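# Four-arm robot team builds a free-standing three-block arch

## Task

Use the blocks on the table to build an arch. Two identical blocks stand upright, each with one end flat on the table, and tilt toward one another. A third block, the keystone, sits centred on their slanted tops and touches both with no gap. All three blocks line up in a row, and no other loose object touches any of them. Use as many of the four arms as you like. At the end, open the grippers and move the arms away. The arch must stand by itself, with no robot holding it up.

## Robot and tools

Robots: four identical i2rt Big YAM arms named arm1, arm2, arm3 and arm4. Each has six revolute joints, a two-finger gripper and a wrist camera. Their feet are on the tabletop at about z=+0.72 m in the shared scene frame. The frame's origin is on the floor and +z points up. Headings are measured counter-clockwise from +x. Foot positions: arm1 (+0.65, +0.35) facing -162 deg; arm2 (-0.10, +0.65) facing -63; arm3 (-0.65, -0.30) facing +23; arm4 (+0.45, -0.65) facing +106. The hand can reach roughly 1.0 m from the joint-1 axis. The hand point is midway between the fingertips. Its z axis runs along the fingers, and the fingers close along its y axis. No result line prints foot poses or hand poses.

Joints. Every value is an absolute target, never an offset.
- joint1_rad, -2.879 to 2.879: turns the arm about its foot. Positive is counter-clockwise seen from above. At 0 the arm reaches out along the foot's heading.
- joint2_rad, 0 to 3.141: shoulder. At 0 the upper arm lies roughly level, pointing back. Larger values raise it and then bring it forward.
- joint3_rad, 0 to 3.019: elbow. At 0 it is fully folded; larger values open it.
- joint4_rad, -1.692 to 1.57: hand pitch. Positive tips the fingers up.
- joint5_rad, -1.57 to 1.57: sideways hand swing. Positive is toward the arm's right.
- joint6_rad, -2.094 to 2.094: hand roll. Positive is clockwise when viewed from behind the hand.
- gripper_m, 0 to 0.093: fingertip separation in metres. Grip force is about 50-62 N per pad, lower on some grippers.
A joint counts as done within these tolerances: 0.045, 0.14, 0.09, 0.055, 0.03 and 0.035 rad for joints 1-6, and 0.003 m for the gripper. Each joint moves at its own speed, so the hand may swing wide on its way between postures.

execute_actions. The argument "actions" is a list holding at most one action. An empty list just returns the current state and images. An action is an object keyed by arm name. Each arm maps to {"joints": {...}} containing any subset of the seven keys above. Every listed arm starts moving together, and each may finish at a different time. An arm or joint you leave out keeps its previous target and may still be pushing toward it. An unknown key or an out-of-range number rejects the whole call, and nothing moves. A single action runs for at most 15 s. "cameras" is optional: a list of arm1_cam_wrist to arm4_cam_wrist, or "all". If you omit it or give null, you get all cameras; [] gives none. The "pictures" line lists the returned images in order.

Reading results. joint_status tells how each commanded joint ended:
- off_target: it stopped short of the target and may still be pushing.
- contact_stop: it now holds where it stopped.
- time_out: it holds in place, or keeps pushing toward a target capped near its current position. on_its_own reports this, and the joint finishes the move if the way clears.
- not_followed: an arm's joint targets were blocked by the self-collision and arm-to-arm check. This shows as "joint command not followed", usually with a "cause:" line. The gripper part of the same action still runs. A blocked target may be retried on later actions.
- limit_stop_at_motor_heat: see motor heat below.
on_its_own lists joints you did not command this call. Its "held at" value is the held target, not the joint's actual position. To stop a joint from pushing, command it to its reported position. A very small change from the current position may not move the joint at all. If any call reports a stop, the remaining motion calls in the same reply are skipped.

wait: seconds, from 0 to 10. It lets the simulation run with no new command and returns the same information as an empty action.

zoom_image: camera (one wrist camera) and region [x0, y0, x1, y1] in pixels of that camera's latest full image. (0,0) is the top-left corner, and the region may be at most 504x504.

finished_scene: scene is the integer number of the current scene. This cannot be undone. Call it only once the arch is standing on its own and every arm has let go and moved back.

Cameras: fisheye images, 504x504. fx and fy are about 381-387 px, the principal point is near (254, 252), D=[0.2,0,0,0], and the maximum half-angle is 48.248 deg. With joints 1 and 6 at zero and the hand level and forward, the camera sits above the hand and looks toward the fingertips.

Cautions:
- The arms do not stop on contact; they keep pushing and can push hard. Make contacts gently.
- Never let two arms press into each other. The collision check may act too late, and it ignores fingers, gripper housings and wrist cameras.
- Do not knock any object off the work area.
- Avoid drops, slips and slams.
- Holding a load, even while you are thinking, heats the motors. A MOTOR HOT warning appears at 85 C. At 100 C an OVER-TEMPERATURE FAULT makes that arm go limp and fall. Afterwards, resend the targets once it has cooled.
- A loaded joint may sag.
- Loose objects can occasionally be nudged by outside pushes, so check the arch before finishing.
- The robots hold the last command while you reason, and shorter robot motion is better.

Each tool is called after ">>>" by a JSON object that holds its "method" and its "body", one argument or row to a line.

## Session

>>> {"method": "execute_actions", "body": {
  "actions": [
    {"arm1":{"joints":{"joint1_rad":0,"joint2_rad":1.3,"joint3_rad":1.9,"joint4_rad":-1.55,"joint5_rad":0,"joint6_rad":0}},"arm2":{"joints":{"joint1_rad":0,"joint2_rad":1.3,"joint3_rad":1.9,"joint4_rad":-1.55,"joint5_rad":0,"joint6_rad":0}},"arm3":{"joints":{"joint1_rad":0,"joint2_rad":1.3,"joint3_rad":1.9,"joint4_rad":-1.55,"joint5_rad":0,"joint6_rad":0}},"arm4":{"joints":{"joint1_rad":0,"joint2_rad":1.3,"joint3_rad":1.9,"joint4_rad":-1.55,"joint5_rad":0,"joint6_rad":0}}}
  ]
}}

Scene clock: 2.00 s.
arm1.joint_positions: joint1_rad=-0.010 joint2_rad=+1.299 joint3_rad=+1.859 joint4_rad=-1.537 joint5_rad=+0.003 joint6_rad=-0.008 gripper_m=+0.094
arm1.joint_status: all done
arm1.hand: x=+0.2244 y=+0.2273 z=+1.3137 quat_wxyz=(-0.037, -0.946, -0.136, +0.292) (m; scene frame)
arm2.joint_positions: joint1_rad=+0.001 joint2_rad=+1.298 joint3_rad=+1.873 joint4_rad=-1.545 joint5_rad=+0.000 joint6_rad=+0.011 gripper_m=+0.095
arm2.joint_status: all done
arm2.hand: x=+0.0890 y=+0.2471 z=+1.2724 quat_wxyz=(-0.245, -0.522, -0.801, +0.163) (m; scene frame)
arm3.joint_positions: joint1_rad=+0.000 joint2_rad=+1.295 joint3_rad=+1.886 joint4_rad=-1.536 joint5_rad=+0.002 joint6_rad=-0.016 gripper_m=+0.095
arm3.joint_status: all done
arm3.hand: x=-0.2424 y=-0.1243 z=+1.2976 quat_wxyz=(-0.302, +0.198, -0.931, -0.057) (m; scene frame)
arm4.joint_positions: joint1_rad=+0.009 joint2_rad=+1.289 joint3_rad=+1.871 joint4_rad=-1.543 joint5_rad=+0.003 joint6_rad=+0.011 gripper_m=+0.094
arm4.joint_status: all done
arm4.hand: x=+0.3257 y=-0.2238 z=+1.2993 quat_wxyz=(-0.185, +0.758, -0.581, -0.232) (m; scene frame)
pictures: arm1_cam_wrist, arm2_cam_wrist, arm3_cam_wrist, arm4_cam_wrist
Images, in order (width x height): arm1_cam_wrist 504x504, arm2_cam_wrist 504x504, arm3_cam_wrist 504x504, arm4_cam_wrist 504x504.

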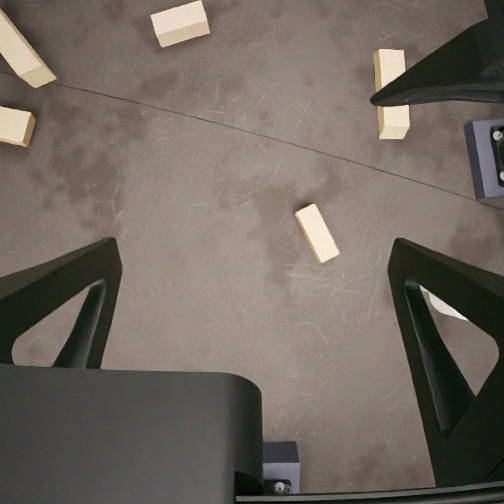

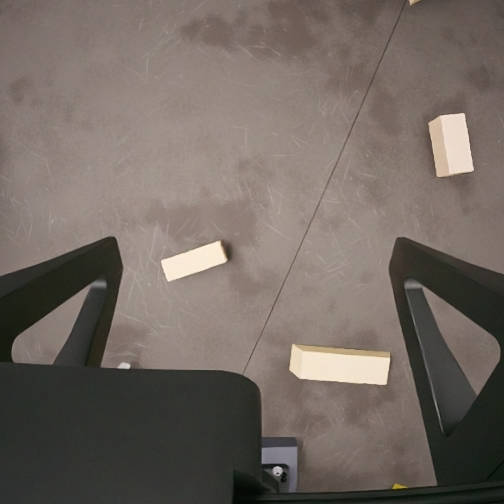

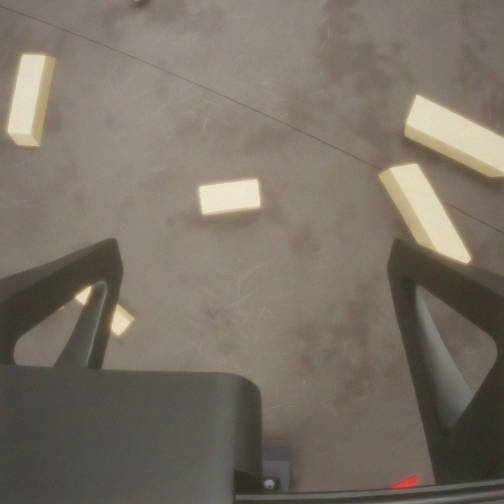

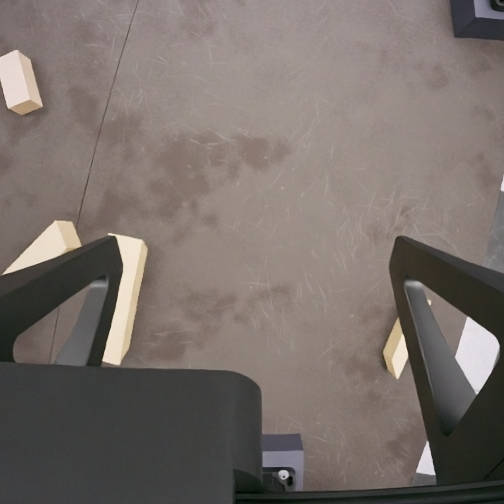

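>>> {"method": "execute_actions", "body": {
  "actions": [
    {"arm1":{"joints":{"joint1_rad":0.9}},"arm2":{"joints":{"joint1_rad":-0.8}},"arm3":{"joints":{"joint1_rad":-0.6}},"arm4":{"joints":{"joint1_rad":-0.7}}}
  ]
}}

Scene clock: 7.17 s.
arm1.joint_positions: joint1_rad=+0.896 joint2_rad=+1.299 joint3_rad=+1.859 joint4_rad=-1.537 joint5_rad=+0.001 joint6_rad=-0.006 gripper_m=+0.094
arm1.joint_status: all done
arm1.hand: x=+0.4852 y=-0.0643 z=+1.3122 quat_wxyz=(-0.160, -0.791, -0.537, +0.245) (m; scene frame)
arm2.joint_positions: joint1_rad=-0.795 joint2_rad=+1.298 joint3_rad=+1.873 joint4_rad=-1.545 joint5_rad=+0.000 joint6_rad=+0.009 gripper_m=+0.095
arm2.joint_status: all done
arm2.hand: x=-0.2555 y=+0.2386 z=+1.2768 quat_wxyz=(-0.166, -0.790, -0.536, +0.249) (m; scene frame)
arm3.joint_positions: joint1_rad=-0.597 joint2_rad=+1.295 joint3_rad=+1.886 joint4_rad=-1.536 joint5_rad=+0.001 joint6_rad=-0.015 gripper_m=+0.095
arm3.joint_status: all done
arm3.hand: x=-0.2153 y=-0.3847 z=+1.2984 quat_wxyz=(-0.306, -0.085, -0.948, +0.034) (m; scene frame)
arm4.joint_positions: joint1_rad=-0.698 joint2_rad=+1.295 joint3_rad=+1.871 joint4_rad=-1.543 joint5_rad=+0.001 joint6_rad=+0.009 gripper_m=+0.094
arm4.joint_status: all done
arm4.hand: x=+0.6312 y=-0.2476 z=+1.3010 quat_wxyz=(-0.255, +0.510, -0.807, -0.155) (m; scene frame)
pictures: arm1_cam_wrist, arm2_cam_wrist, arm3_cam_wrist, arm4_cam_wrist
Images, in order (width x height): arm1_cam_wrist 504x504, arm2_cam_wrist 504x504, arm3_cam_wrist 504x504, arm4_cam_wrist 504x504.

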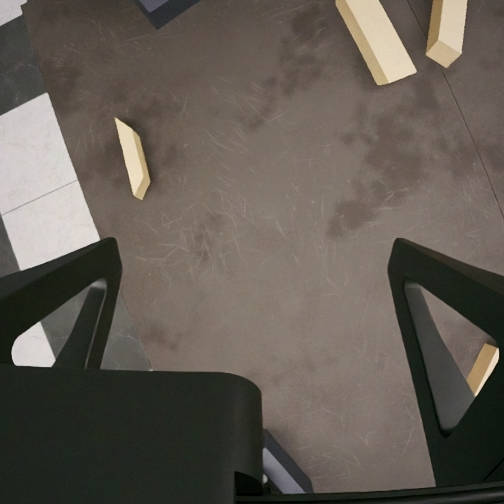

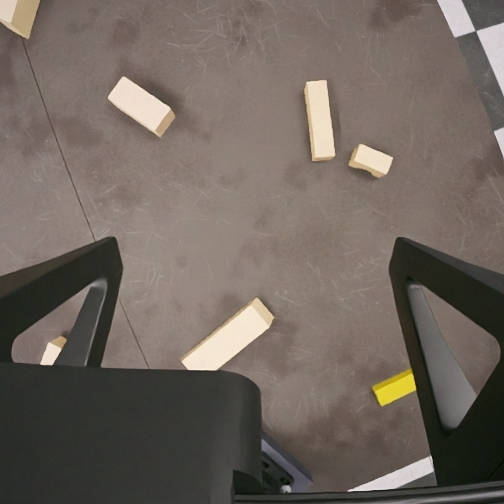

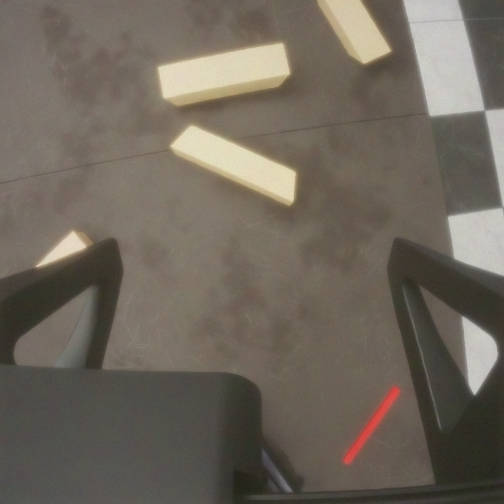

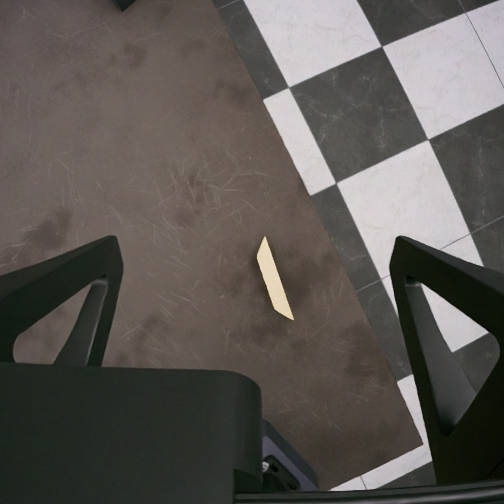

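>>> {"method": "zoom_image", "body": {
  "camera": "arm3_cam_wrist",
  "region": [140,0,420,230]
}}

>>> {"method": "execute_actions", "body": {
  "actions": [
    {"arm4":{"joints":{"joint1_rad":1.2,"joint2_rad":1.0,"joint3_rad":1.6}},"arm2":{"joints":{"joint1_rad":-0.7,"joint2_rad":0.8,"joint3_rad":1.2,"joint4_rad":-1.3}},"arm3":{"joints":{"joint1_rad":0,"joint2_rad":1.0}}}
  ],
  "cameras": ["arm4_cam_wrist","arm2_cam_wrist"]
}}

Region (140, 0, 420, 230) of arm3_cam_wrist's 504x504 image, scaled by 1.800, with more detail than that image has; it fills the top 414 rows of this view, and the rest is white.

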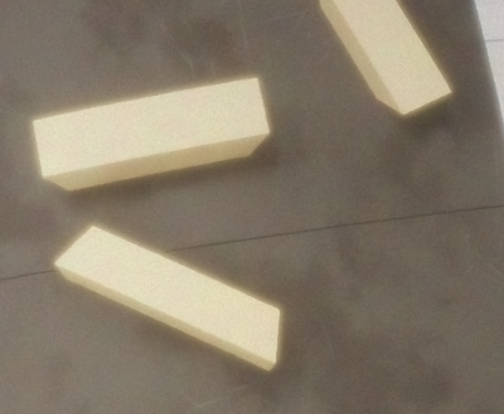

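Scene clock: 16.87 s.
arm1.joint_positions: joint1_rad=+0.896 joint2_rad=+1.299 joint3_rad=+1.859 joint4_rad=-1.537 joint5_rad=+0.001 joint6_rad=-0.006 gripper_m=+0.094
arm1.joint_status: not commanded
arm1.hand: x=+0.4852 y=-0.0643 z=+1.3122 quat_wxyz=(-0.160, -0.791, -0.537, +0.245) (m; scene frame)
arm2.joint_positions: joint1_rad=-0.702 joint2_rad=+0.808 joint3_rad=+1.192 joint4_rad=-1.316 joint5_rad=+0.000 joint6_rad=+0.009 gripper_m=+0.095
arm2.joint_status: all done
arm2.hand: x=-0.1808 y=+0.3546 z=+1.1541 quat_wxyz=(-0.187, -0.759, -0.569, +0.255) (m; scene frame)
arm3.joint_positions: joint1_rad=-0.010 joint2_rad=+1.005 joint3_rad=+1.895 joint4_rad=-1.537 joint5_rad=+0.000 joint6_rad=-0.014 gripper_m=+0.095
arm3.joint_status: all done
arm3.hand: x=-0.3633 y=-0.1788 z=+1.4064 quat_wxyz=(-0.438, +0.182, -0.877, -0.083) (m; scene frame)
arm4.joint_positions: joint1_rad=+1.194 joint2_rad=+1.005 joint3_rad=+1.598 joint4_rad=-1.543 joint5_rad=+0.000 joint6_rad=+0.009 gripper_m=+0.094
arm4.joint_status: all done
arm4.hand: x=+0.1091 y=-0.6103 z=+1.2761 quat_wxyz=(-0.015, +0.953, -0.060, -0.298) (m; scene frame)
pictures: arm2_cam_wrist, arm4_cam_wrist
Images, in order (width x height): arm2_cam_wrist 504x504, arm4_cam_wrist 504x504.

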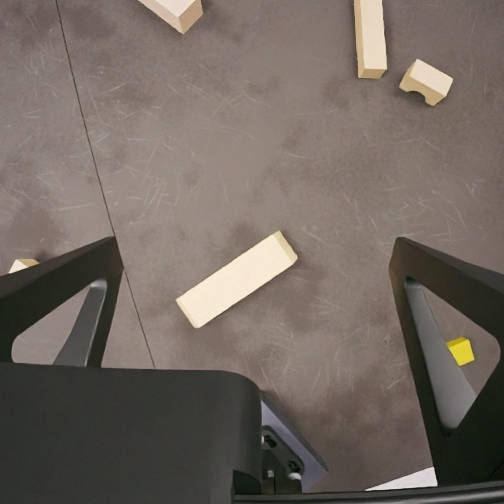

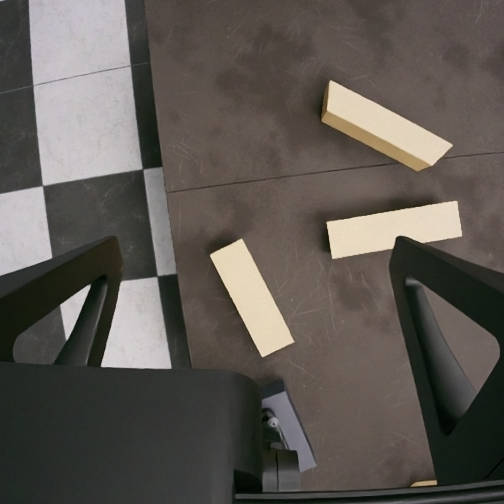

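>>> {"method": "execute_actions", "body": {
  "actions": [
    {"arm4":{"joints":{"joint1_rad":1.208,"joint2_rad":1.16,"joint3_rad":0.67,"joint4_rad":-1.08,"joint6_rad":-0.426}},"arm3":{"joints":{"joint1_rad":-0.516,"joint2_rad":2.03,"joint3_rad":1.68,"joint4_rad":-1.2,"joint6_rad":-1.09}},"arm1":{"joints":{"joint1_rad":0.4,"joint2_rad":0.9}}}
  ],
  "cameras": ["arm4_cam_wrist","arm3_cam_wrist"]
}}

Scene clock: 44.93 s.
arm1.joint_positions: joint1_rad=+0.411 joint2_rad=+0.908 joint3_rad=+1.900 joint4_rad=-1.538 joint5_rad=+0.001 joint6_rad=-0.006 gripper_m=+0.094
arm1.joint_status: all done
arm1.hand: x=+0.4546 y=+0.1811 z=+1.4629 quat_wxyz=(-0.165, -0.817, -0.302, +0.463) (m; scene frame)
arm2.joint_positions: joint1_rad=-0.702 joint2_rad=+0.808 joint3_rad=+1.192 joint4_rad=-1.316 joint5_rad=+0.000 joint6_rad=+0.009 gripper_m=+0.095
arm2.joint_status: not commanded
arm2.hand: x=-0.1808 y=+0.3546 z=+1.1541 quat_wxyz=(-0.187, -0.759, -0.569, +0.255) (m; scene frame)
arm3.joint_positions: joint1_rad=-0.527 joint2_rad=+2.023 joint3_rad=+1.676 joint4_rad=-1.206 joint5_rad=+0.000 joint6_rad=-1.074 gripper_m=+0.095
arm3.joint_status: all done
arm3.hand: x=-0.0449 y=-0.3757 z=+0.8372 quat_wxyz=(-0.007, +0.457, -0.889, +0.006) (m; scene frame)
arm4.joint_positions: joint1_rad=+1.196 joint2_rad=+1.165 joint3_rad=+0.667 joint4_rad=-1.091 joint5_rad=+0.000 joint6_rad=-0.415 gripper_m=+0.094
arm4.joint_status: all done
arm4.hand: x=+0.1849 y=-0.6209 z=+0.8542 quat_wxyz=(+0.006, +0.989, +0.150, +0.016) (m; scene frame)
pictures: arm3_cam_wrist, arm4_cam_wrist
Images, in order (width x height): arm3_cam_wrist 504x504, arm4_cam_wrist 504x504.

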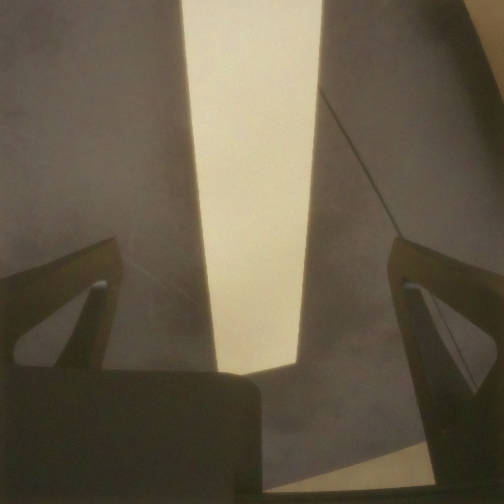

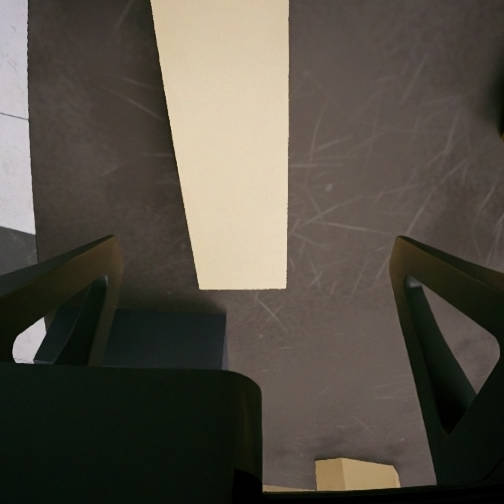

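>>> {"method": "execute_actions", "body": {
  "actions": [
    {"arm4":{"joints":{"joint1_rad":1.26,"joint6_rad":-0.36}},"arm3":{"joints":{"joint2_rad":2.165,"joint4_rad":-1.07}}}
  ],
  "cameras": []
}}

>>> {"method": "execute_actions", "body": {
  "actions": [
    {"arm4":{"joints":{"joint2_rad":1.43,"joint3_rad":0.58,"joint4_rad":-0.715}},"arm3":{"joints":{"gripper_m":0.02}}}
  ],
  "cameras": ["arm4_cam_wrist"]
}}

>>> {"method": "execute_actions", "body": {
  "actions": [
    {"arm4":{"joints":{"gripper_m":0.03}},"arm3":{"joints":{"joint2_rad":1.75}}}
  ],
  "cameras": []
}}

>>> {"method": "execute_actions", "body": {
  "actions": [
    {"arm4":{"joints":{"joint2_rad":1.1,"joint3_rad":0.8,"joint4_rad":-1.25}},"arm3":{"joints":{"joint1_rad":0.155,"joint6_rad":0.36,"joint4_rad":0.1}}}
  ],
  "cameras": []
}}

>>> {"method": "execute_actions", "body": {
  "actions": [
    {"arm4":{"joints":{"joint1_rad":-0.09,"joint2_rad":1.85,"joint3_rad":1.5,"joint4_rad":-1.22,"joint6_rad":0}}}
  ],
  "cameras": []
}}

>>> {"method": "execute_actions", "body": {
  "actions": [
    {"arm4":{"joints":{"joint2_rad":2.04,"joint3_rad":1.45,"joint4_rad":-0.98}}}
  ],
  "cameras": []
}}

Scene clock: 58.97 s.
arm1.joint_positions: joint1_rad=+0.411 joint2_rad=+0.908 joint3_rad=+1.900 joint4_rad=-1.538 joint5_rad=+0.001 joint6_rad=-0.006 gripper_m=+0.094
arm1.joint_status: not commanded
arm1.hand: x=+0.4546 y=+0.1811 z=+1.4629 quat_wxyz=(-0.165, -0.817, -0.302, +0.463) (m; scene frame)
arm2.joint_positions: joint1_rad=-0.702 joint2_rad=+0.808 joint3_rad=+1.192 joint4_rad=-1.316 joint5_rad=+0.000 joint6_rad=+0.009 gripper_m=+0.095
arm2.joint_status: not commanded
arm2.hand: x=-0.1808 y=+0.3546 z=+1.1541 quat_wxyz=(-0.187, -0.759, -0.569, +0.255) (m; scene frame)
arm3.joint_positions: joint1_rad=-0.527 joint2_rad=+2.164 joint3_rad=+1.676 joint4_rad=-1.083 joint5_rad=+0.000 joint6_rad=-1.074 gripper_m=+0.095
arm3.joint_status: all done
arm3.hand: x=-0.0297 y=-0.3778 z=+0.7534 quat_wxyz=(+0.000, +0.458, -0.889, +0.001) (m; scene frame)
arm4.joint_positions: joint1_rad=+1.254 joint2_rad=+1.165 joint3_rad=+0.667 joint4_rad=-1.091 joint5_rad=+0.000 joint6_rad=-0.371 gripper_m=+0.094
arm4.joint_status: all done
arm4.hand: x=+0.1836 y=-0.6362 z=+0.8542 quat_wxyz=(+0.005, +0.988, +0.156, +0.016) (m; scene frame)
pictures: none
No camera images: the call's "cameras" was empty. Leave "cameras" out to get every camera's image.

Scene clock: 60.07 s.
arm1.joint_positions: joint1_rad=+0.411 joint2_rad=+0.908 joint3_rad=+1.900 joint4_rad=-1.538 joint5_rad=+0.001 joint6_rad=-0.006 gripper_m=+0.094
arm1.joint_status: not commanded
arm1.hand: x=+0.4546 y=+0.1811 z=+1.4629 quat_wxyz=(-0.165, -0.817, -0.302, +0.463) (m; scene frame)
arm2.joint_positions: joint1_rad=-0.702 joint2_rad=+0.808 joint3_rad=+1.192 joint4_rad=-1.316 joint5_rad=+0.000 joint6_rad=+0.009 gripper_m=+0.095
arm2.joint_status: not commanded
arm2.hand: x=-0.1808 y=+0.3546 z=+1.1541 quat_wxyz=(-0.187, -0.759, -0.569, +0.255) (m; scene frame)
arm3.joint_positions: joint1_rad=-0.526 joint2_rad=+2.164 joint3_rad=+1.676 joint4_rad=-1.080 joint5_rad=-0.002 joint6_rad=-1.078 gripper_m=+0.048
arm3.joint_status: gripper_m off_target (ended at +0.048, target +0.020)
arm3.hand: x=-0.0287 y=-0.3767 z=+0.7534 quat_wxyz=(-0.001, +0.460, -0.888, +0.002) (m; scene frame)
arm4.joint_positions: joint1_rad=+1.254 joint2_rad=+1.432 joint3_rad=+0.577 joint4_rad=-0.726 joint5_rad=+0.000 joint6_rad=-0.370 gripper_m=+0.094
arm4.joint_status: all done
arm4.hand: x=+0.1657 y=-0.6355 z=+0.7580 quat_wxyz=(+0.004, +0.988, +0.156, +0.012) (m; scene frame)
pictures: arm4_cam_wrist
Images, in order (width x height): arm4_cam_wrist 504x504.

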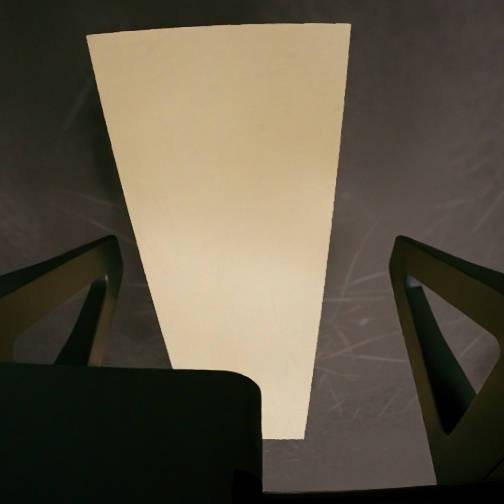

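Scene clock: 61.70 s.
arm1.joint_positions: joint1_rad=+0.411 joint2_rad=+0.908 joint3_rad=+1.900 joint4_rad=-1.538 joint5_rad=+0.001 joint6_rad=-0.006 gripper_m=+0.094
arm1.joint_status: not commanded
arm1.hand: x=+0.4546 y=+0.1811 z=+1.4629 quat_wxyz=(-0.165, -0.817, -0.302, +0.463) (m; scene frame)
arm2.joint_positions: joint1_rad=-0.702 joint2_rad=+0.808 joint3_rad=+1.192 joint4_rad=-1.316 joint5_rad=+0.000 joint6_rad=+0.009 gripper_m=+0.095
arm2.joint_status: not commanded
arm2.hand: x=-0.1808 y=+0.3546 z=+1.1541 quat_wxyz=(-0.187, -0.759, -0.569, +0.255) (m; scene frame)
arm3.joint_positions: joint1_rad=-0.526 joint2_rad=+1.763 joint3_rad=+1.657 joint4_rad=-1.080 joint5_rad=-0.002 joint6_rad=-1.078 gripper_m=+0.048
arm3.joint_status: all done
arm3.hand: x=-0.0237 y=-0.3767 z=+0.9929 quat_wxyz=(-0.158, +0.452, -0.871, +0.109) (m; scene frame)
arm4.joint_positions: joint1_rad=+1.254 joint2_rad=+1.432 joint3_rad=+0.577 joint4_rad=-0.725 joint5_rad=-0.002 joint6_rad=-0.369 gripper_m=+0.059
arm4.joint_status: gripper_m off_target (ended at +0.059, target +0.030)
arm4.hand: x=+0.1654 y=-0.6359 z=+0.7580 quat_wxyz=(+0.005, +0.988, +0.156, +0.011) (m; scene frame)
pictures: none
No camera images: the call's "cameras" was empty. Leave "cameras" out to get every camera's image.

Scene clock: 63.80 s.
arm1.joint_positions: joint1_rad=+0.411 joint2_rad=+0.908 joint3_rad=+1.900 joint4_rad=-1.538 joint5_rad=+0.001 joint6_rad=-0.006 gripper_m=+0.094
arm1.joint_status: not commanded
arm1.hand: x=+0.4546 y=+0.1811 z=+1.4629 quat_wxyz=(-0.165, -0.817, -0.302, +0.463) (m; scene frame)
arm2.joint_positions: joint1_rad=-0.702 joint2_rad=+0.808 joint3_rad=+1.192 joint4_rad=-1.316 joint5_rad=+0.000 joint6_rad=+0.009 gripper_m=+0.095
arm2.joint_status: not commanded
arm2.hand: x=-0.1808 y=+0.3546 z=+1.1541 quat_wxyz=(-0.187, -0.759, -0.569, +0.255) (m; scene frame)
arm3.joint_positions: joint1_rad=+0.145 joint2_rad=+1.764 joint3_rad=+1.657 joint4_rad=+0.051 joint5_rad=+0.000 joint6_rad=+0.339 gripper_m=+0.047
arm3.joint_status: all done
arm3.hand: x=+0.0194 y=+0.1109 z=+1.2050 quat_wxyz=(-0.621, +0.077, -0.723, -0.294) (m; scene frame)
arm4.joint_positions: joint1_rad=+1.254 joint2_rad=+1.098 joint3_rad=+0.788 joint4_rad=-1.238 joint5_rad=-0.002 joint6_rad=-0.369 gripper_m=+0.059
arm4.joint_status: all done
arm4.hand: x=+0.1691 y=-0.6356 z=+0.9135 quat_wxyz=(+0.002, +0.988, +0.156, -0.005) (m; scene frame)
pictures: none
No camera images: the call's "cameras" was empty. Leave "cameras" out to get every camera's image.

Scene clock: 65.50 s.
arm1.joint_positions: joint1_rad=+0.411 joint2_rad=+0.908 joint3_rad=+1.900 joint4_rad=-1.538 joint5_rad=+0.001 joint6_rad=-0.006 gripper_m=+0.094
arm1.joint_status: not commanded
arm1.hand: x=+0.4546 y=+0.1811 z=+1.4629 quat_wxyz=(-0.165, -0.817, -0.302, +0.463) (m; scene frame)
arm2.joint_positions: joint1_rad=-0.702 joint2_rad=+0.808 joint3_rad=+1.192 joint4_rad=-1.316 joint5_rad=+0.000 joint6_rad=+0.009 gripper_m=+0.095
arm2.joint_status: not commanded
arm2.hand: x=-0.1808 y=+0.3546 z=+1.1541 quat_wxyz=(-0.187, -0.759, -0.569, +0.255) (m; scene frame)
arm3.joint_positions: joint1_rad=+0.145 joint2_rad=+1.764 joint3_rad=+1.657 joint4_rad=+0.051 joint5_rad=+0.000 joint6_rad=+0.340 gripper_m=+0.047
arm3.joint_status: not commanded
arm3.hand: x=+0.0194 y=+0.1109 z=+1.2050 quat_wxyz=(-0.621, +0.077, -0.723, -0.294) (m; scene frame)
arm4.joint_positions: joint1_rad=-0.099 joint2_rad=+1.866 joint3_rad=+1.458 joint4_rad=-1.208 joint5_rad=+0.003 joint6_rad=-0.010 gripper_m=+0.059
arm4.joint_status: all done
arm4.hand: x=+0.3640 y=-0.1220 z=+0.8537 quat_wxyz=(+0.010, +0.765, -0.644, +0.025) (m; scene frame)
pictures: none
No camera images: the call's "cameras" was empty. Leave "cameras" out to get every camera's image.

Scene clock: 66.40 s.
arm1.joint_positions: joint1_rad=+0.411 joint2_rad=+0.908 joint3_rad=+1.900 joint4_rad=-1.538 joint5_rad=+0.001 joint6_rad=-0.006 gripper_m=+0.094
arm1.joint_status: not commanded
arm1.hand: x=+0.4546 y=+0.1811 z=+1.4629 quat_wxyz=(-0.165, -0.817, -0.302, +0.463) (m; scene frame)
arm2.joint_positions: joint1_rad=-0.702 joint2_rad=+0.808 joint3_rad=+1.192 joint4_rad=-1.316 joint5_rad=+0.000 joint6_rad=+0.009 gripper_m=+0.095
arm2.joint_status: not commanded
arm2.hand: x=-0.1808 y=+0.3546 z=+1.1541 quat_wxyz=(-0.187, -0.759, -0.569, +0.255) (m; scene frame)
arm3.joint_positions: joint1_rad=+0.145 joint2_rad=+1.764 joint3_rad=+1.657 joint4_rad=+0.051 joint5_rad=+0.000 joint6_rad=+0.340 gripper_m=+0.047
arm3.joint_status: not commanded
arm3.hand: x=+0.0194 y=+0.1109 z=+1.2050 quat_wxyz=(-0.621, +0.077, -0.723, -0.294) (m; scene frame)
arm4.joint_positions: joint1_rad=-0.099 joint2_rad=+2.027 joint3_rad=+1.453 joint4_rad=-0.997 joint5_rad=+0.004 joint6_rad=-0.008 gripper_m=+0.059
arm4.joint_status: all done
arm4.hand: x=+0.3598 y=-0.0889 z=+0.7645 quat_wxyz=(-0.004, +0.764, -0.645, +0.008) (m; scene frame)
pictures: none
No camera images: the call's "cameras" was empty. Leave "cameras" out to get every camera's image.

>>> {"method": "execute_actions", "body": {
  "actions": [
    {"arm4":{"joints":{"gripper_m":0.093}}}
  ],
  "cameras": []
}}

>>> {"method": "execute_actions", "body": {
  "actions": [
    {"arm4":{"joints":{"joint2_rad":1.75}}}
  ],
  "cameras": []
}}

>>> {"method": "execute_actions", "body": {
  "actions": [
    {"arm4":{"joints":{"joint1_rad":0.597,"joint2_rad":1.62,"joint3_rad":1.08,"joint4_rad":-1.03,"joint6_rad":0.814}},"arm1":{"joints":{"joint1_rad":0.72,"joint2_rad":1.5,"joint3_rad":1.42,"joint4_rad":-1.09,"joint6_rad":-0.728}}}
  ],
  "cameras": []
}}

>>> {"method": "execute_actions", "body": {
  "actions": [
    {"arm1":{"joints":{"joint2_rad":1.895}}}
  ],
  "cameras": ["arm4_cam_wrist","arm1_cam_wrist"]
}}

Scene clock: 83.80 s.
arm1.joint_positions: joint1_rad=+0.411 joint2_rad=+0.908 joint3_rad=+1.900 joint4_rad=-1.538 joint5_rad=+0.001 joint6_rad=-0.006 gripper_m=+0.094
arm1.joint_status: not commanded
arm1.hand: x=+0.4546 y=+0.1811 z=+1.4629 quat_wxyz=(-0.165, -0.817, -0.302, +0.463) (m; scene frame)
arm2.joint_positions: joint1_rad=-0.702 joint2_rad=+0.808 joint3_rad=+1.192 joint4_rad=-1.316 joint5_rad=+0.000 joint6_rad=+0.009 gripper_m=+0.095
arm2.joint_status: not commanded
arm2.hand: x=-0.1808 y=+0.3546 z=+1.1541 quat_wxyz=(-0.187, -0.759, -0.569, +0.255) (m; scene frame)
arm3.joint_positions: joint1_rad=+0.145 joint2_rad=+1.764 joint3_rad=+1.657 joint4_rad=+0.051 joint5_rad=+0.000 joint6_rad=+0.340 gripper_m=+0.047
arm3.joint_status: not commanded
arm3.hand: x=+0.0194 y=+0.1109 z=+1.2050 quat_wxyz=(-0.621, +0.077, -0.723, -0.294) (m; scene frame)
arm4.joint_positions: joint1_rad=-0.099 joint2_rad=+2.027 joint3_rad=+1.453 joint4_rad=-0.991 joint5_rad=+0.004 joint6_rad=-0.008 gripper_m=+0.093
arm4.joint_status: all done
arm4.hand: x=+0.3596 y=-0.0875 z=+0.7645 quat_wxyz=(-0.006, +0.764, -0.645, +0.006) (m; scene frame)
pictures: none
No camera images: the call's "cameras" was empty. Leave "cameras" out to get every camera's image.

Scene clock: 85.13 s.
arm1.joint_positions: joint1_rad=+0.411 joint2_rad=+0.908 joint3_rad=+1.900 joint4_rad=-1.538 joint5_rad=+0.001 joint6_rad=-0.006 gripper_m=+0.094
arm1.joint_status: not commanded
arm1.hand: x=+0.4546 y=+0.1811 z=+1.4629 quat_wxyz=(-0.165, -0.817, -0.302, +0.463) (m; scene frame)
arm2.joint_positions: joint1_rad=-0.702 joint2_rad=+0.808 joint3_rad=+1.192 joint4_rad=-1.316 joint5_rad=+0.000 joint6_rad=+0.009 gripper_m=+0.095
arm2.joint_status: not commanded
arm2.hand: x=-0.1808 y=+0.3546 z=+1.1541 quat_wxyz=(-0.187, -0.759, -0.569, +0.255) (m; scene frame)
arm3.joint_positions: joint1_rad=+0.145 joint2_rad=+1.764 joint3_rad=+1.657 joint4_rad=+0.051 joint5_rad=+0.000 joint6_rad=+0.340 gripper_m=+0.047
arm3.joint_status: not commanded
arm3.hand: x=+0.0194 y=+0.1109 z=+1.2050 quat_wxyz=(-0.621, +0.077, -0.723, -0.294) (m; scene frame)
arm4.joint_positions: joint1_rad=-0.099 joint2_rad=+1.742 joint3_rad=+1.438 joint4_rad=-0.989 joint5_rad=+0.004 joint6_rad=-0.008 gripper_m=+0.093
arm4.joint_status: all done
arm4.hand: x=+0.3551 y=-0.0737 z=+0.9187 quat_wxyz=(-0.095, +0.758, -0.638, -0.097) (m; scene frame)
pictures: none
No camera images: the call's "cameras" was empty. Leave "cameras" out to get every camera's image.

Scene clock: 86.90 s.
arm1.joint_positions: joint1_rad=+0.717 joint2_rad=+1.491 joint3_rad=+1.383 joint4_rad=-1.106 joint5_rad=+0.001 joint6_rad=-0.720 gripper_m=+0.095
arm1.joint_status: all done
arm1.hand: x=+0.3715 y=-0.0936 z=+1.0417 quat_wxyz=(-0.023, -0.640, -0.748, +0.176) (m; scene frame)
arm2.joint_positions: joint1_rad=-0.702 joint2_rad=+0.808 joint3_rad=+1.192 joint4_rad=-1.316 joint5_rad=+0.000 joint6_rad=+0.009 gripper_m=+0.095
arm2.joint_status: not commanded
arm2.hand: x=-0.1808 y=+0.3546 z=+1.1541 quat_wxyz=(-0.187, -0.759, -0.569, +0.255) (m; scene frame)
arm3.joint_positions: joint1_rad=+0.145 joint2_rad=+1.764 joint3_rad=+1.657 joint4_rad=+0.051 joint5_rad=+0.000 joint6_rad=+0.340 gripper_m=+0.047
arm3.joint_status: not commanded
arm3.hand: x=+0.0194 y=+0.1109 z=+1.2050 quat_wxyz=(-0.621, +0.077, -0.723, -0.294) (m; scene frame)
arm4.joint_positions: joint1_rad=+0.598 joint2_rad=+1.618 joint3_rad=+1.074 joint4_rad=-1.022 joint5_rad=-0.001 joint6_rad=+0.803 gripper_m=+0.093
arm4.joint_status: all done
arm4.hand: x=+0.1200 y=-0.3666 z=+0.8369 quat_wxyz=(-0.003, +0.726, -0.687, +0.005) (m; scene frame)
pictures: none
No camera images: the call's "cameras" was empty. Leave "cameras" out to get every camera's image.

Scene clock: 88.20 s.
arm1.joint_positions: joint1_rad=+0.717 joint2_rad=+1.907 joint3_rad=+1.388 joint4_rad=-1.100 joint5_rad=+0.001 joint6_rad=-0.720 gripper_m=+0.095
arm1.joint_status: all done
arm1.hand: x=+0.3675 y=-0.0983 z=+0.8306 quat_wxyz=(+0.006, -0.650, -0.760, -0.023) (m; scene frame)
arm2.joint_positions: joint1_rad=-0.702 joint2_rad=+0.808 joint3_rad=+1.192 joint4_rad=-1.316 joint5_rad=+0.000 joint6_rad=+0.009 gripper_m=+0.095
arm2.joint_status: not commanded
arm2.hand: x=-0.1808 y=+0.3546 z=+1.1541 quat_wxyz=(-0.187, -0.759, -0.569, +0.255) (m; scene frame)
arm3.joint_positions: joint1_rad=+0.145 joint2_rad=+1.764 joint3_rad=+1.657 joint4_rad=+0.051 joint5_rad=+0.000 joint6_rad=+0.340 gripper_m=+0.047
arm3.joint_status: not commanded
arm3.hand: x=+0.0194 y=+0.1109 z=+1.2050 quat_wxyz=(-0.621, +0.077, -0.723, -0.294) (m; scene frame)
arm4.joint_positions: joint1_rad=+0.598 joint2_rad=+1.618 joint3_rad=+1.074 joint4_rad=-1.022 joint5_rad=-0.001 joint6_rad=+0.803 gripper_m=+0.093
arm4.joint_status: not commanded
arm4.hand: x=+0.1200 y=-0.3666 z=+0.8369 quat_wxyz=(-0.003, +0.726, -0.688, +0.005) (m; scene frame)
pictures: arm1_cam_wrist, arm4_cam_wrist
Images, in order (width x height): arm1_cam_wrist 504x504, arm4_cam_wrist 504x504.

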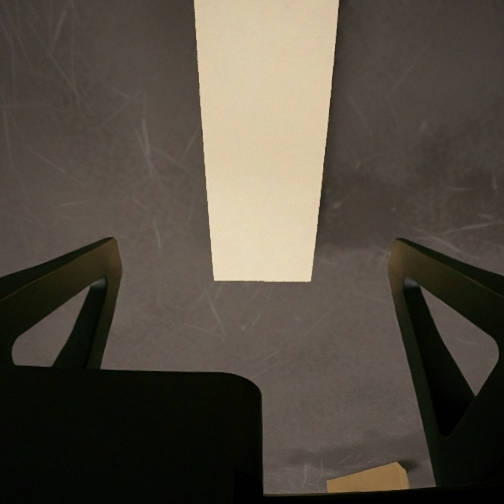

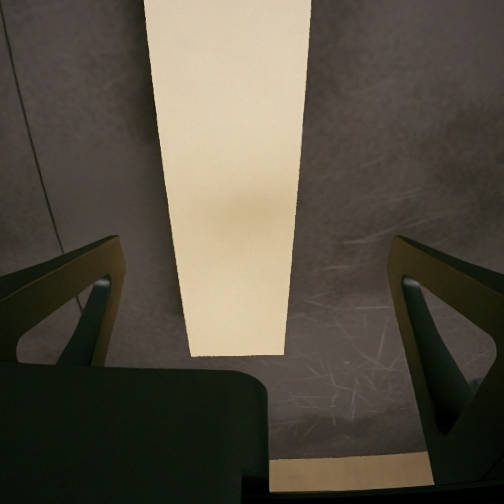

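>>> {"method": "execute_actions", "body": {
  "actions": [
    {"arm4":{"joints":{"joint1_rad":0.62,"joint2_rad":1.77,"joint3_rad":1.04,"joint4_rad":-0.83}},"arm1":{"joints":{"joint2_rad":2.04,"joint3_rad":1.42,"joint4_rad":-0.97}}}
  ],
  "cameras": ["arm1_cam_wrist","arm4_cam_wrist"]
}}

Scene clock: 113.27 s.
arm1.joint_positions: joint1_rad=+0.717 joint2_rad=+2.042 joint3_rad=+1.388 joint4_rad=-0.982 joint5_rad=+0.001 joint6_rad=-0.720 gripper_m=+0.095
arm1.joint_status: all done
arm1.hand: x=+0.3615 y=-0.1071 z=+0.7590 quat_wxyz=(+0.007, -0.650, -0.759, -0.031) (m; scene frame)
arm2.joint_positions: joint1_rad=-0.702 joint2_rad=+0.808 joint3_rad=+1.192 joint4_rad=-1.316 joint5_rad=+0.000 joint6_rad=+0.009 gripper_m=+0.095
arm2.joint_status: not commanded
arm2.hand: x=-0.1808 y=+0.3546 z=+1.1541 quat_wxyz=(-0.187, -0.759, -0.569, +0.255) (m; scene frame)
arm3.joint_positions: joint1_rad=+0.145 joint2_rad=+1.764 joint3_rad=+1.657 joint4_rad=+0.051 joint5_rad=+0.000 joint6_rad=+0.340 gripper_m=+0.047
arm3.joint_status: not commanded
arm3.hand: x=+0.0194 y=+0.1109 z=+1.2050 quat_wxyz=(-0.621, +0.077, -0.723, -0.294) (m; scene frame)
arm4.joint_positions: joint1_rad=+0.611 joint2_rad=+1.773 joint3_rad=+1.035 joint4_rad=-0.841 joint5_rad=-0.001 joint6_rad=+0.804 gripper_m=+0.093
arm4.joint_status: all done
arm4.hand: x=+0.1101 y=-0.3652 z=+0.7598 quat_wxyz=(-0.003, +0.730, -0.683, +0.011) (m; scene frame)
pictures: arm1_cam_wrist, arm4_cam_wrist
Images, in order (width x height): arm1_cam_wrist 504x504, arm4_cam_wrist 504x504.

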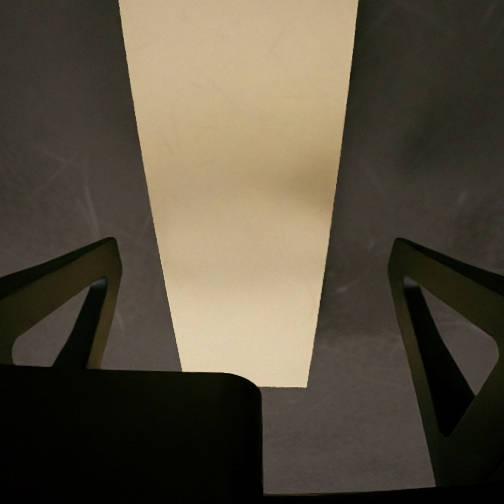

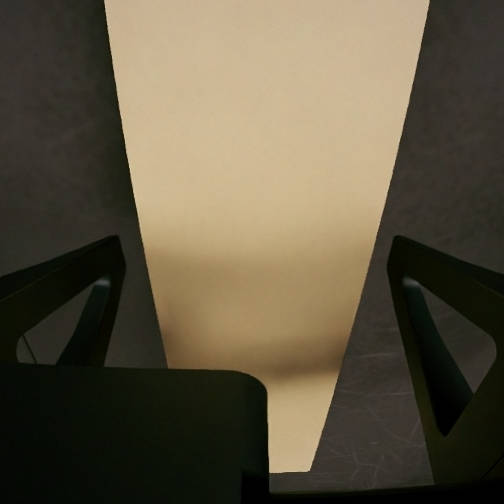

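>>> {"method": "execute_actions", "body": {
  "actions": [
    {"arm4":{"joints":{"gripper_m":0.04}},"arm1":{"joints":{"gripper_m":0.04}}}
  ],
  "cameras": []
}}

>>> {"method": "execute_actions", "body": {
  "actions": [
    {"arm4":{"joints":{"joint2_rad":1.3,"joint3_rad":1.1,"joint4_rad":-1.3}},"arm1":{"joints":{"joint2_rad":1.6,"joint3_rad":1.6,"joint4_rad":-1.55}}}
  ],
  "cameras": []
}}

Scene clock: 125.93 s.
arm1.joint_positions: joint1_rad=+0.717 joint2_rad=+2.042 joint3_rad=+1.388 joint4_rad=-0.982 joint5_rad=+0.001 joint6_rad=-0.721 gripper_m=+0.040
arm1.joint_status: all done
arm1.hand: x=+0.3615 y=-0.1071 z=+0.7590 quat_wxyz=(+0.007, -0.650, -0.760, -0.031) (m; scene frame)
arm2.joint_positions: joint1_rad=-0.702 joint2_rad=+0.808 joint3_rad=+1.192 joint4_rad=-1.316 joint5_rad=+0.000 joint6_rad=+0.009 gripper_m=+0.095
arm2.joint_status: not commanded
arm2.hand: x=-0.1808 y=+0.3546 z=+1.1541 quat_wxyz=(-0.187, -0.759, -0.569, +0.255) (m; scene frame)
arm3.joint_positions: joint1_rad=+0.145 joint2_rad=+1.764 joint3_rad=+1.657 joint4_rad=+0.051 joint5_rad=+0.000 joint6_rad=+0.340 gripper_m=+0.047
arm3.joint_status: not commanded
arm3.hand: x=+0.0194 y=+0.1109 z=+1.2050 quat_wxyz=(-0.621, +0.077, -0.723, -0.294) (m; scene frame)
arm4.joint_positions: joint1_rad=+0.611 joint2_rad=+1.773 joint3_rad=+1.035 joint4_rad=-0.840 joint5_rad=+0.000 joint6_rad=+0.805 gripper_m=+0.060
arm4.joint_status: gripper_m off_target (ended at +0.060, target +0.040)
arm4.hand: x=+0.1099 y=-0.3650 z=+0.7598 quat_wxyz=(-0.004, +0.730, -0.683, +0.011) (m; scene frame)
pictures: none
No camera images: the call's "cameras" was empty. Leave "cameras" out to get every camera's image.

Scene clock: 127.67 s.
arm1.joint_positions: joint1_rad=+0.717 joint2_rad=+1.597 joint3_rad=+1.591 joint4_rad=-1.538 joint5_rad=+0.001 joint6_rad=-0.721 gripper_m=+0.040
arm1.joint_status: all done
arm1.hand: x=+0.3912 y=-0.0626 z=+1.0592 quat_wxyz=(+0.001, -0.650, -0.760, +0.014) (m; scene frame)
arm2.joint_positions: joint1_rad=-0.702 joint2_rad=+0.808 joint3_rad=+1.192 joint4_rad=-1.316 joint5_rad=+0.000 joint6_rad=+0.009 gripper_m=+0.095
arm2.joint_status: not commanded
arm2.hand: x=-0.1808 y=+0.3546 z=+1.1541 quat_wxyz=(-0.187, -0.759, -0.569, +0.255) (m; scene frame)
arm3.joint_positions: joint1_rad=+0.145 joint2_rad=+1.764 joint3_rad=+1.657 joint4_rad=+0.051 joint5_rad=+0.000 joint6_rad=+0.340 gripper_m=+0.047
arm3.joint_status: not commanded
arm3.hand: x=+0.0194 y=+0.1109 z=+1.2050 quat_wxyz=(-0.621, +0.077, -0.723, -0.294) (m; scene frame)
arm4.joint_positions: joint1_rad=+0.611 joint2_rad=+1.305 joint3_rad=+1.061 joint4_rad=-1.291 joint5_rad=+0.000 joint6_rad=+0.805 gripper_m=+0.060
arm4.joint_status: all done
arm4.hand: x=+0.1667 y=-0.4144 z=+0.9517 quat_wxyz=(-0.002, +0.730, -0.683, -0.011) (m; scene frame)
pictures: none
No camera images: the call's "cameras" was empty. Leave "cameras" out to get every camera's image.

>>> {"method": "execute_actions", "body": {
  "actions": [
    {"arm1":{"joints":{"gripper_m":0.03}},"arm2":{"joints":{"joint1_rad":0.1,"joint2_rad":1.3,"joint3_rad":1.5,"joint4_rad":-0.6}}}
  ],
  "cameras": ["arm1_cam_wrist","arm2_cam_wrist"]
}}

Scene clock: 136.40 s.
arm1.joint_positions: joint1_rad=+0.717 joint2_rad=+1.597 joint3_rad=+1.591 joint4_rad=-1.538 joint5_rad=+0.001 joint6_rad=-0.721 gripper_m=+0.030
arm1.joint_status: all done
arm1.hand: x=+0.3912 y=-0.0626 z=+1.0592 quat_wxyz=(+0.001, -0.650, -0.760, +0.014) (m; scene frame)
arm2.joint_positions: joint1_rad=+0.112 joint2_rad=+1.303 joint3_rad=+1.458 joint4_rad=-0.618 joint5_rad=-0.001 joint6_rad=+0.010 gripper_m=+0.095
arm2.joint_status: all done
arm2.hand: x=+0.2035 y=+0.1493 z=+1.2148 quat_wxyz=(-0.454, -0.423, -0.740, +0.261) (m; scene frame)
arm3.joint_positions: joint1_rad=+0.166 joint2_rad=+1.780 joint3_rad=+1.656 joint4_rad=+0.056 joint5_rad=-0.002 joint6_rad=+0.360 gripper_m=+0.048
arm3.joint_status: not commanded
arm3.hand: x=+0.0144 y=+0.1276 z=+1.1933 quat_wxyz=(-0.610, +0.078, -0.727, -0.306) (m; scene frame)
arm4.joint_positions: joint1_rad=+0.611 joint2_rad=+1.305 joint3_rad=+1.061 joint4_rad=-1.291 joint5_rad=+0.000 joint6_rad=+0.805 gripper_m=+0.060
arm4.joint_status: not commanded
arm4.hand: x=+0.1667 y=-0.4144 z=+0.9517 quat_wxyz=(-0.002, +0.730, -0.683, -0.011) (m; scene frame)
pictures: arm1_cam_wrist, arm2_cam_wrist
Images, in order (width x height): arm1_cam_wrist 504x504, arm2_cam_wrist 504x504.

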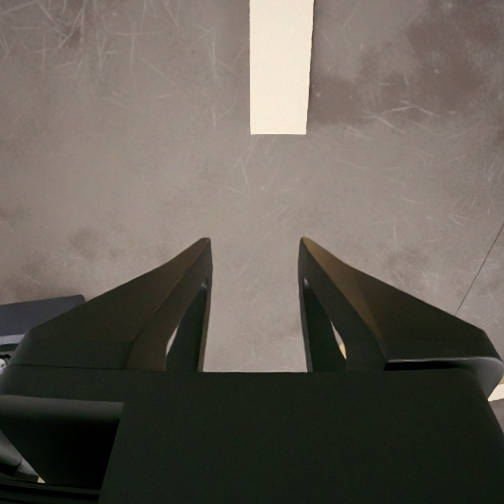

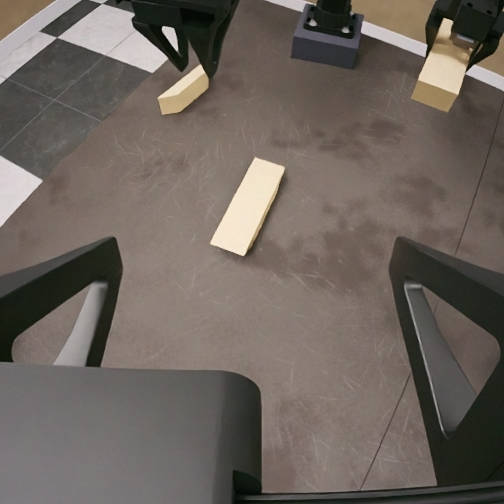

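>>> {"method": "execute_actions", "body": {
  "actions": [
    {"arm1":{"joints":{"gripper_m":0.093,"joint1_rad":0.803,"joint6_rad":-0.63,"joint2_rad":2.0,"joint3_rad":1.64,"joint4_rad":-1.2}},"arm2":{"joints":{"joint1_rad":0.3,"joint2_rad":0.9,"joint3_rad":1.0}}}
  ],
  "cameras": ["arm1_cam_wrist","arm2_cam_wrist"]
}}

>>> {"method": "execute_actions", "body": {
  "actions": [
    {"arm1":{"joints":{"joint2_rad":2.15,"joint4_rad":-1.03}}}
  ],
  "cameras": ["arm1_cam_wrist"]
}}

Scene clock: 152.03 s.
arm1.joint_positions: joint1_rad=+0.807 joint2_rad=+2.009 joint3_rad=+1.615 joint4_rad=-1.212 joint5_rad=+0.001 joint6_rad=-0.638 gripper_m=+0.093
arm1.joint_status: all done
arm1.hand: x=+0.3830 y=-0.1727 z=+0.8518 quat_wxyz=(+0.007, -0.647, -0.762, -0.017) (m; scene frame)
arm2.joint_positions: joint1_rad=+0.309 joint2_rad=+0.898 joint3_rad=+0.995 joint4_rad=-0.611 joint5_rad=+0.000 joint6_rad=+0.009 gripper_m=+0.095
arm2.joint_status: all done
arm2.hand: x=+0.1939 y=+0.3299 z=+1.1377 quat_wxyz=(-0.457, -0.354, -0.790, +0.206) (m; scene frame)
arm3.joint_positions: joint1_rad=+0.166 joint2_rad=+1.780 joint3_rad=+1.656 joint4_rad=+0.056 joint5_rad=-0.002 joint6_rad=+0.360 gripper_m=+0.048
arm3.joint_status: not commanded
arm3.hand: x=+0.0144 y=+0.1276 z=+1.1933 quat_wxyz=(-0.610, +0.078, -0.727, -0.306) (m; scene frame)
arm4.joint_positions: joint1_rad=+0.611 joint2_rad=+1.305 joint3_rad=+1.061 joint4_rad=-1.291 joint5_rad=+0.000 joint6_rad=+0.805 gripper_m=+0.060
arm4.joint_status: not commanded
arm4.hand: x=+0.1667 y=-0.4144 z=+0.9517 quat_wxyz=(-0.002, +0.730, -0.683, -0.011) (m; scene frame)
pictures: arm1_cam_wrist, arm2_cam_wrist
Images, in order (width x height): arm1_cam_wrist 504x504, arm2_cam_wrist 504x504.

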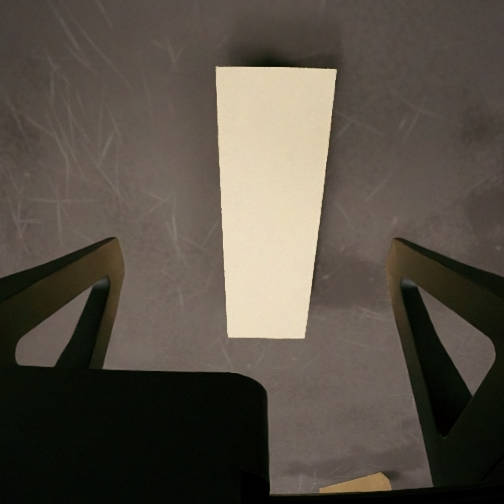

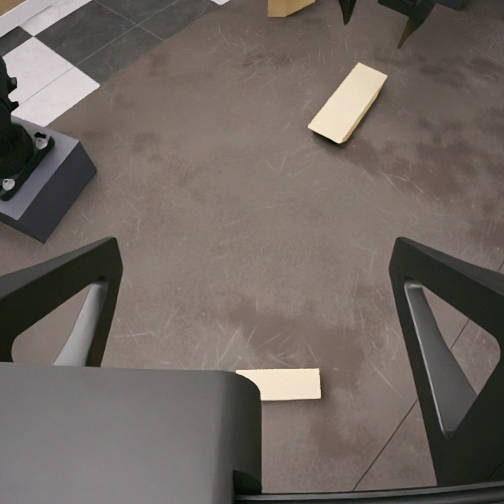

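Scene clock: 153.07 s.
arm1.joint_positions: joint1_rad=+0.807 joint2_rad=+2.154 joint3_rad=+1.615 joint4_rad=-1.043 joint5_rad=+0.001 joint6_rad=-0.638 gripper_m=+0.093
arm1.joint_status: all done
arm1.hand: x=+0.3717 y=-0.1939 z=+0.7666 quat_wxyz=(+0.004, -0.647, -0.762, -0.005) (m; scene frame)
arm2.joint_positions: joint1_rad=+0.309 joint2_rad=+0.898 joint3_rad=+0.995 joint4_rad=-0.611 joint5_rad=+0.000 joint6_rad=+0.009 gripper_m=+0.095
arm2.joint_status: not commanded
arm2.hand: x=+0.1939 y=+0.3299 z=+1.1377 quat_wxyz=(-0.457, -0.354, -0.790, +0.206) (m; scene frame)
arm3.joint_positions: joint1_rad=+0.166 joint2_rad=+1.780 joint3_rad=+1.656 joint4_rad=+0.056 joint5_rad=-0.002 joint6_rad=+0.360 gripper_m=+0.048
arm3.joint_status: not commanded
arm3.hand: x=+0.0144 y=+0.1276 z=+1.1933 quat_wxyz=(-0.610, +0.078, -0.727, -0.306) (m; scene frame)
arm4.joint_positions: joint1_rad=+0.611 joint2_rad=+1.305 joint3_rad=+1.061 joint4_rad=-1.291 joint5_rad=+0.000 joint6_rad=+0.805 gripper_m=+0.060
arm4.joint_status: not commanded
arm4.hand: x=+0.1667 y=-0.4144 z=+0.9517 quat_wxyz=(-0.002, +0.730, -0.683, -0.011) (m; scene frame)
pictures: arm1_cam_wrist
Images, in order (width x height): arm1_cam_wrist 504x504.

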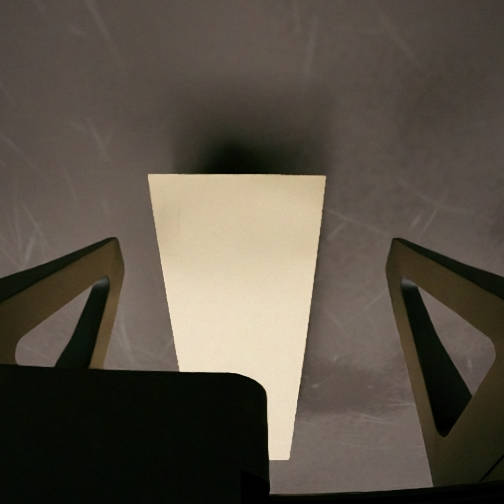

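>>> {"method": "execute_actions", "body": {
  "actions": [
    {"arm1":{"joints":{"joint1_rad":0.775,"joint6_rad":-0.66,"joint2_rad":2.15,"joint3_rad":1.54,"joint4_rad":-0.95}}}
  ],
  "cameras": ["arm1_cam_wrist","arm2_cam_wrist"]
}}

>>> {"method": "execute_actions", "body": {
  "actions": [
    {"arm1":{"joints":{"gripper_m":0.03}}}
  ],
  "cameras": ["arm1_cam_wrist","arm2_cam_wrist"]
}}

Scene clock: 166.80 s.
arm1.joint_positions: joint1_rad=+0.782 joint2_rad=+2.152 joint3_rad=+1.541 joint4_rad=-0.963 joint5_rad=+0.001 joint6_rad=-0.652 gripper_m=+0.093
arm1.joint_status: all done
arm1.hand: x=+0.3641 y=-0.1749 z=+0.7445 quat_wxyz=(+0.003, -0.651, -0.759, -0.001) (m; scene frame)
arm2.joint_positions: joint1_rad=+0.309 joint2_rad=+0.898 joint3_rad=+0.995 joint4_rad=-0.611 joint5_rad=+0.000 joint6_rad=+0.009 gripper_m=+0.095
arm2.joint_status: not commanded
arm2.hand: x=+0.1939 y=+0.3299 z=+1.1377 quat_wxyz=(-0.457, -0.354, -0.790, +0.206) (m; scene frame)
arm3.joint_positions: joint1_rad=+0.166 joint2_rad=+1.780 joint3_rad=+1.656 joint4_rad=+0.056 joint5_rad=-0.002 joint6_rad=+0.360 gripper_m=+0.048
arm3.joint_status: not commanded
arm3.hand: x=+0.0144 y=+0.1276 z=+1.1933 quat_wxyz=(-0.610, +0.078, -0.727, -0.306) (m; scene frame)
arm4.joint_positions: joint1_rad=+0.611 joint2_rad=+1.305 joint3_rad=+1.061 joint4_rad=-1.291 joint5_rad=+0.000 joint6_rad=+0.805 gripper_m=+0.060
arm4.joint_status: not commanded
arm4.hand: x=+0.1667 y=-0.4144 z=+0.9517 quat_wxyz=(-0.002, +0.730, -0.683, -0.011) (m; scene frame)
pictures: arm1_cam_wrist, arm2_cam_wrist
Images, in order (width x height): arm1_cam_wrist 504x504, arm2_cam_wrist 504x504.

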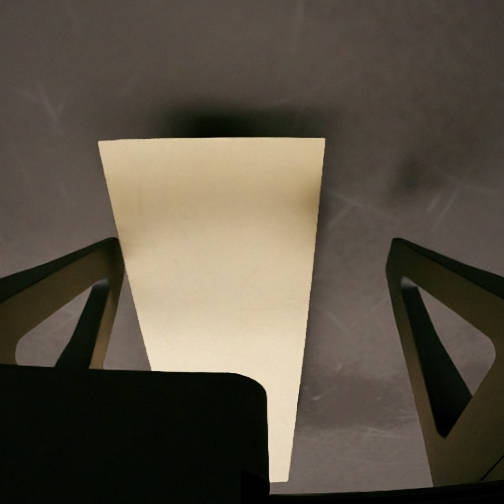

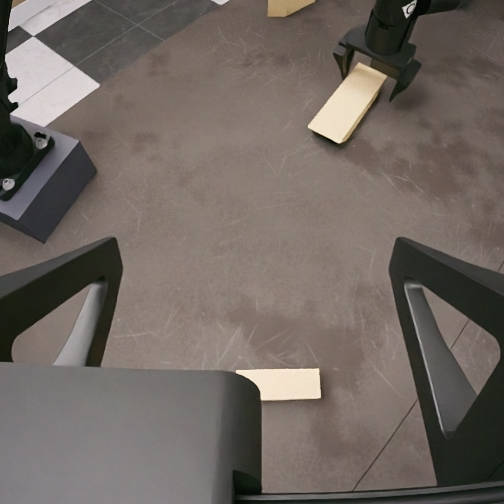

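Scene clock: 167.43 s.
arm1.joint_positions: joint1_rad=+0.782 joint2_rad=+2.152 joint3_rad=+1.541 joint4_rad=-0.962 joint5_rad=-0.001 joint6_rad=-0.654 gripper_m=+0.060
arm1.joint_status: gripper_m off_target (ended at +0.060, target +0.030)
arm1.hand: x=+0.3644 y=-0.1753 z=+0.7445 quat_wxyz=(+0.002, -0.651, -0.759, +0.000) (m; scene frame)
arm2.joint_positions: joint1_rad=+0.309 joint2_rad=+0.898 joint3_rad=+0.995 joint4_rad=-0.611 joint5_rad=+0.000 joint6_rad=+0.009 gripper_m=+0.095
arm2.joint_status: not commanded
arm2.hand: x=+0.1939 y=+0.3299 z=+1.1377 quat_wxyz=(-0.457, -0.354, -0.790, +0.206) (m; scene frame)
arm3.joint_positions: joint1_rad=+0.166 joint2_rad=+1.780 joint3_rad=+1.656 joint4_rad=+0.056 joint5_rad=-0.002 joint6_rad=+0.360 gripper_m=+0.048
arm3.joint_status: not commanded
arm3.hand: x=+0.0144 y=+0.1276 z=+1.1933 quat_wxyz=(-0.610, +0.078, -0.727, -0.306) (m; scene frame)
arm4.joint_positions: joint1_rad=+0.611 joint2_rad=+1.305 joint3_rad=+1.061 joint4_rad=-1.291 joint5_rad=+0.000 joint6_rad=+0.805 gripper_m=+0.060
arm4.joint_status: not commanded
arm4.hand: x=+0.1667 y=-0.4144 z=+0.9517 quat_wxyz=(-0.002, +0.730, -0.683, -0.011) (m; scene frame)
pictures: arm1_cam_wrist, arm2_cam_wrist
Images, in order (width x height): arm1_cam_wrist 504x504, arm2_cam_wrist 504x504.

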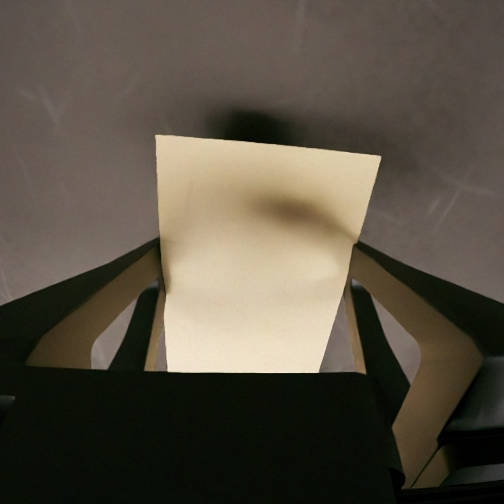

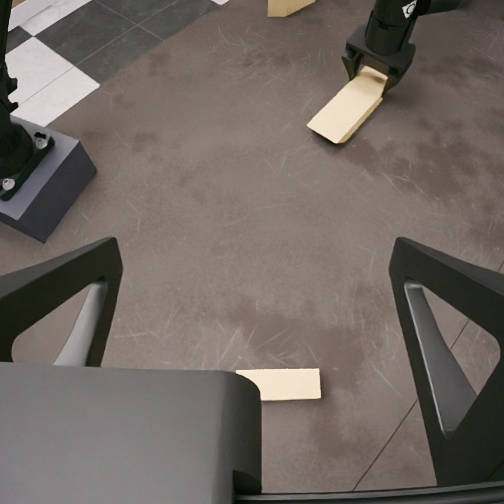

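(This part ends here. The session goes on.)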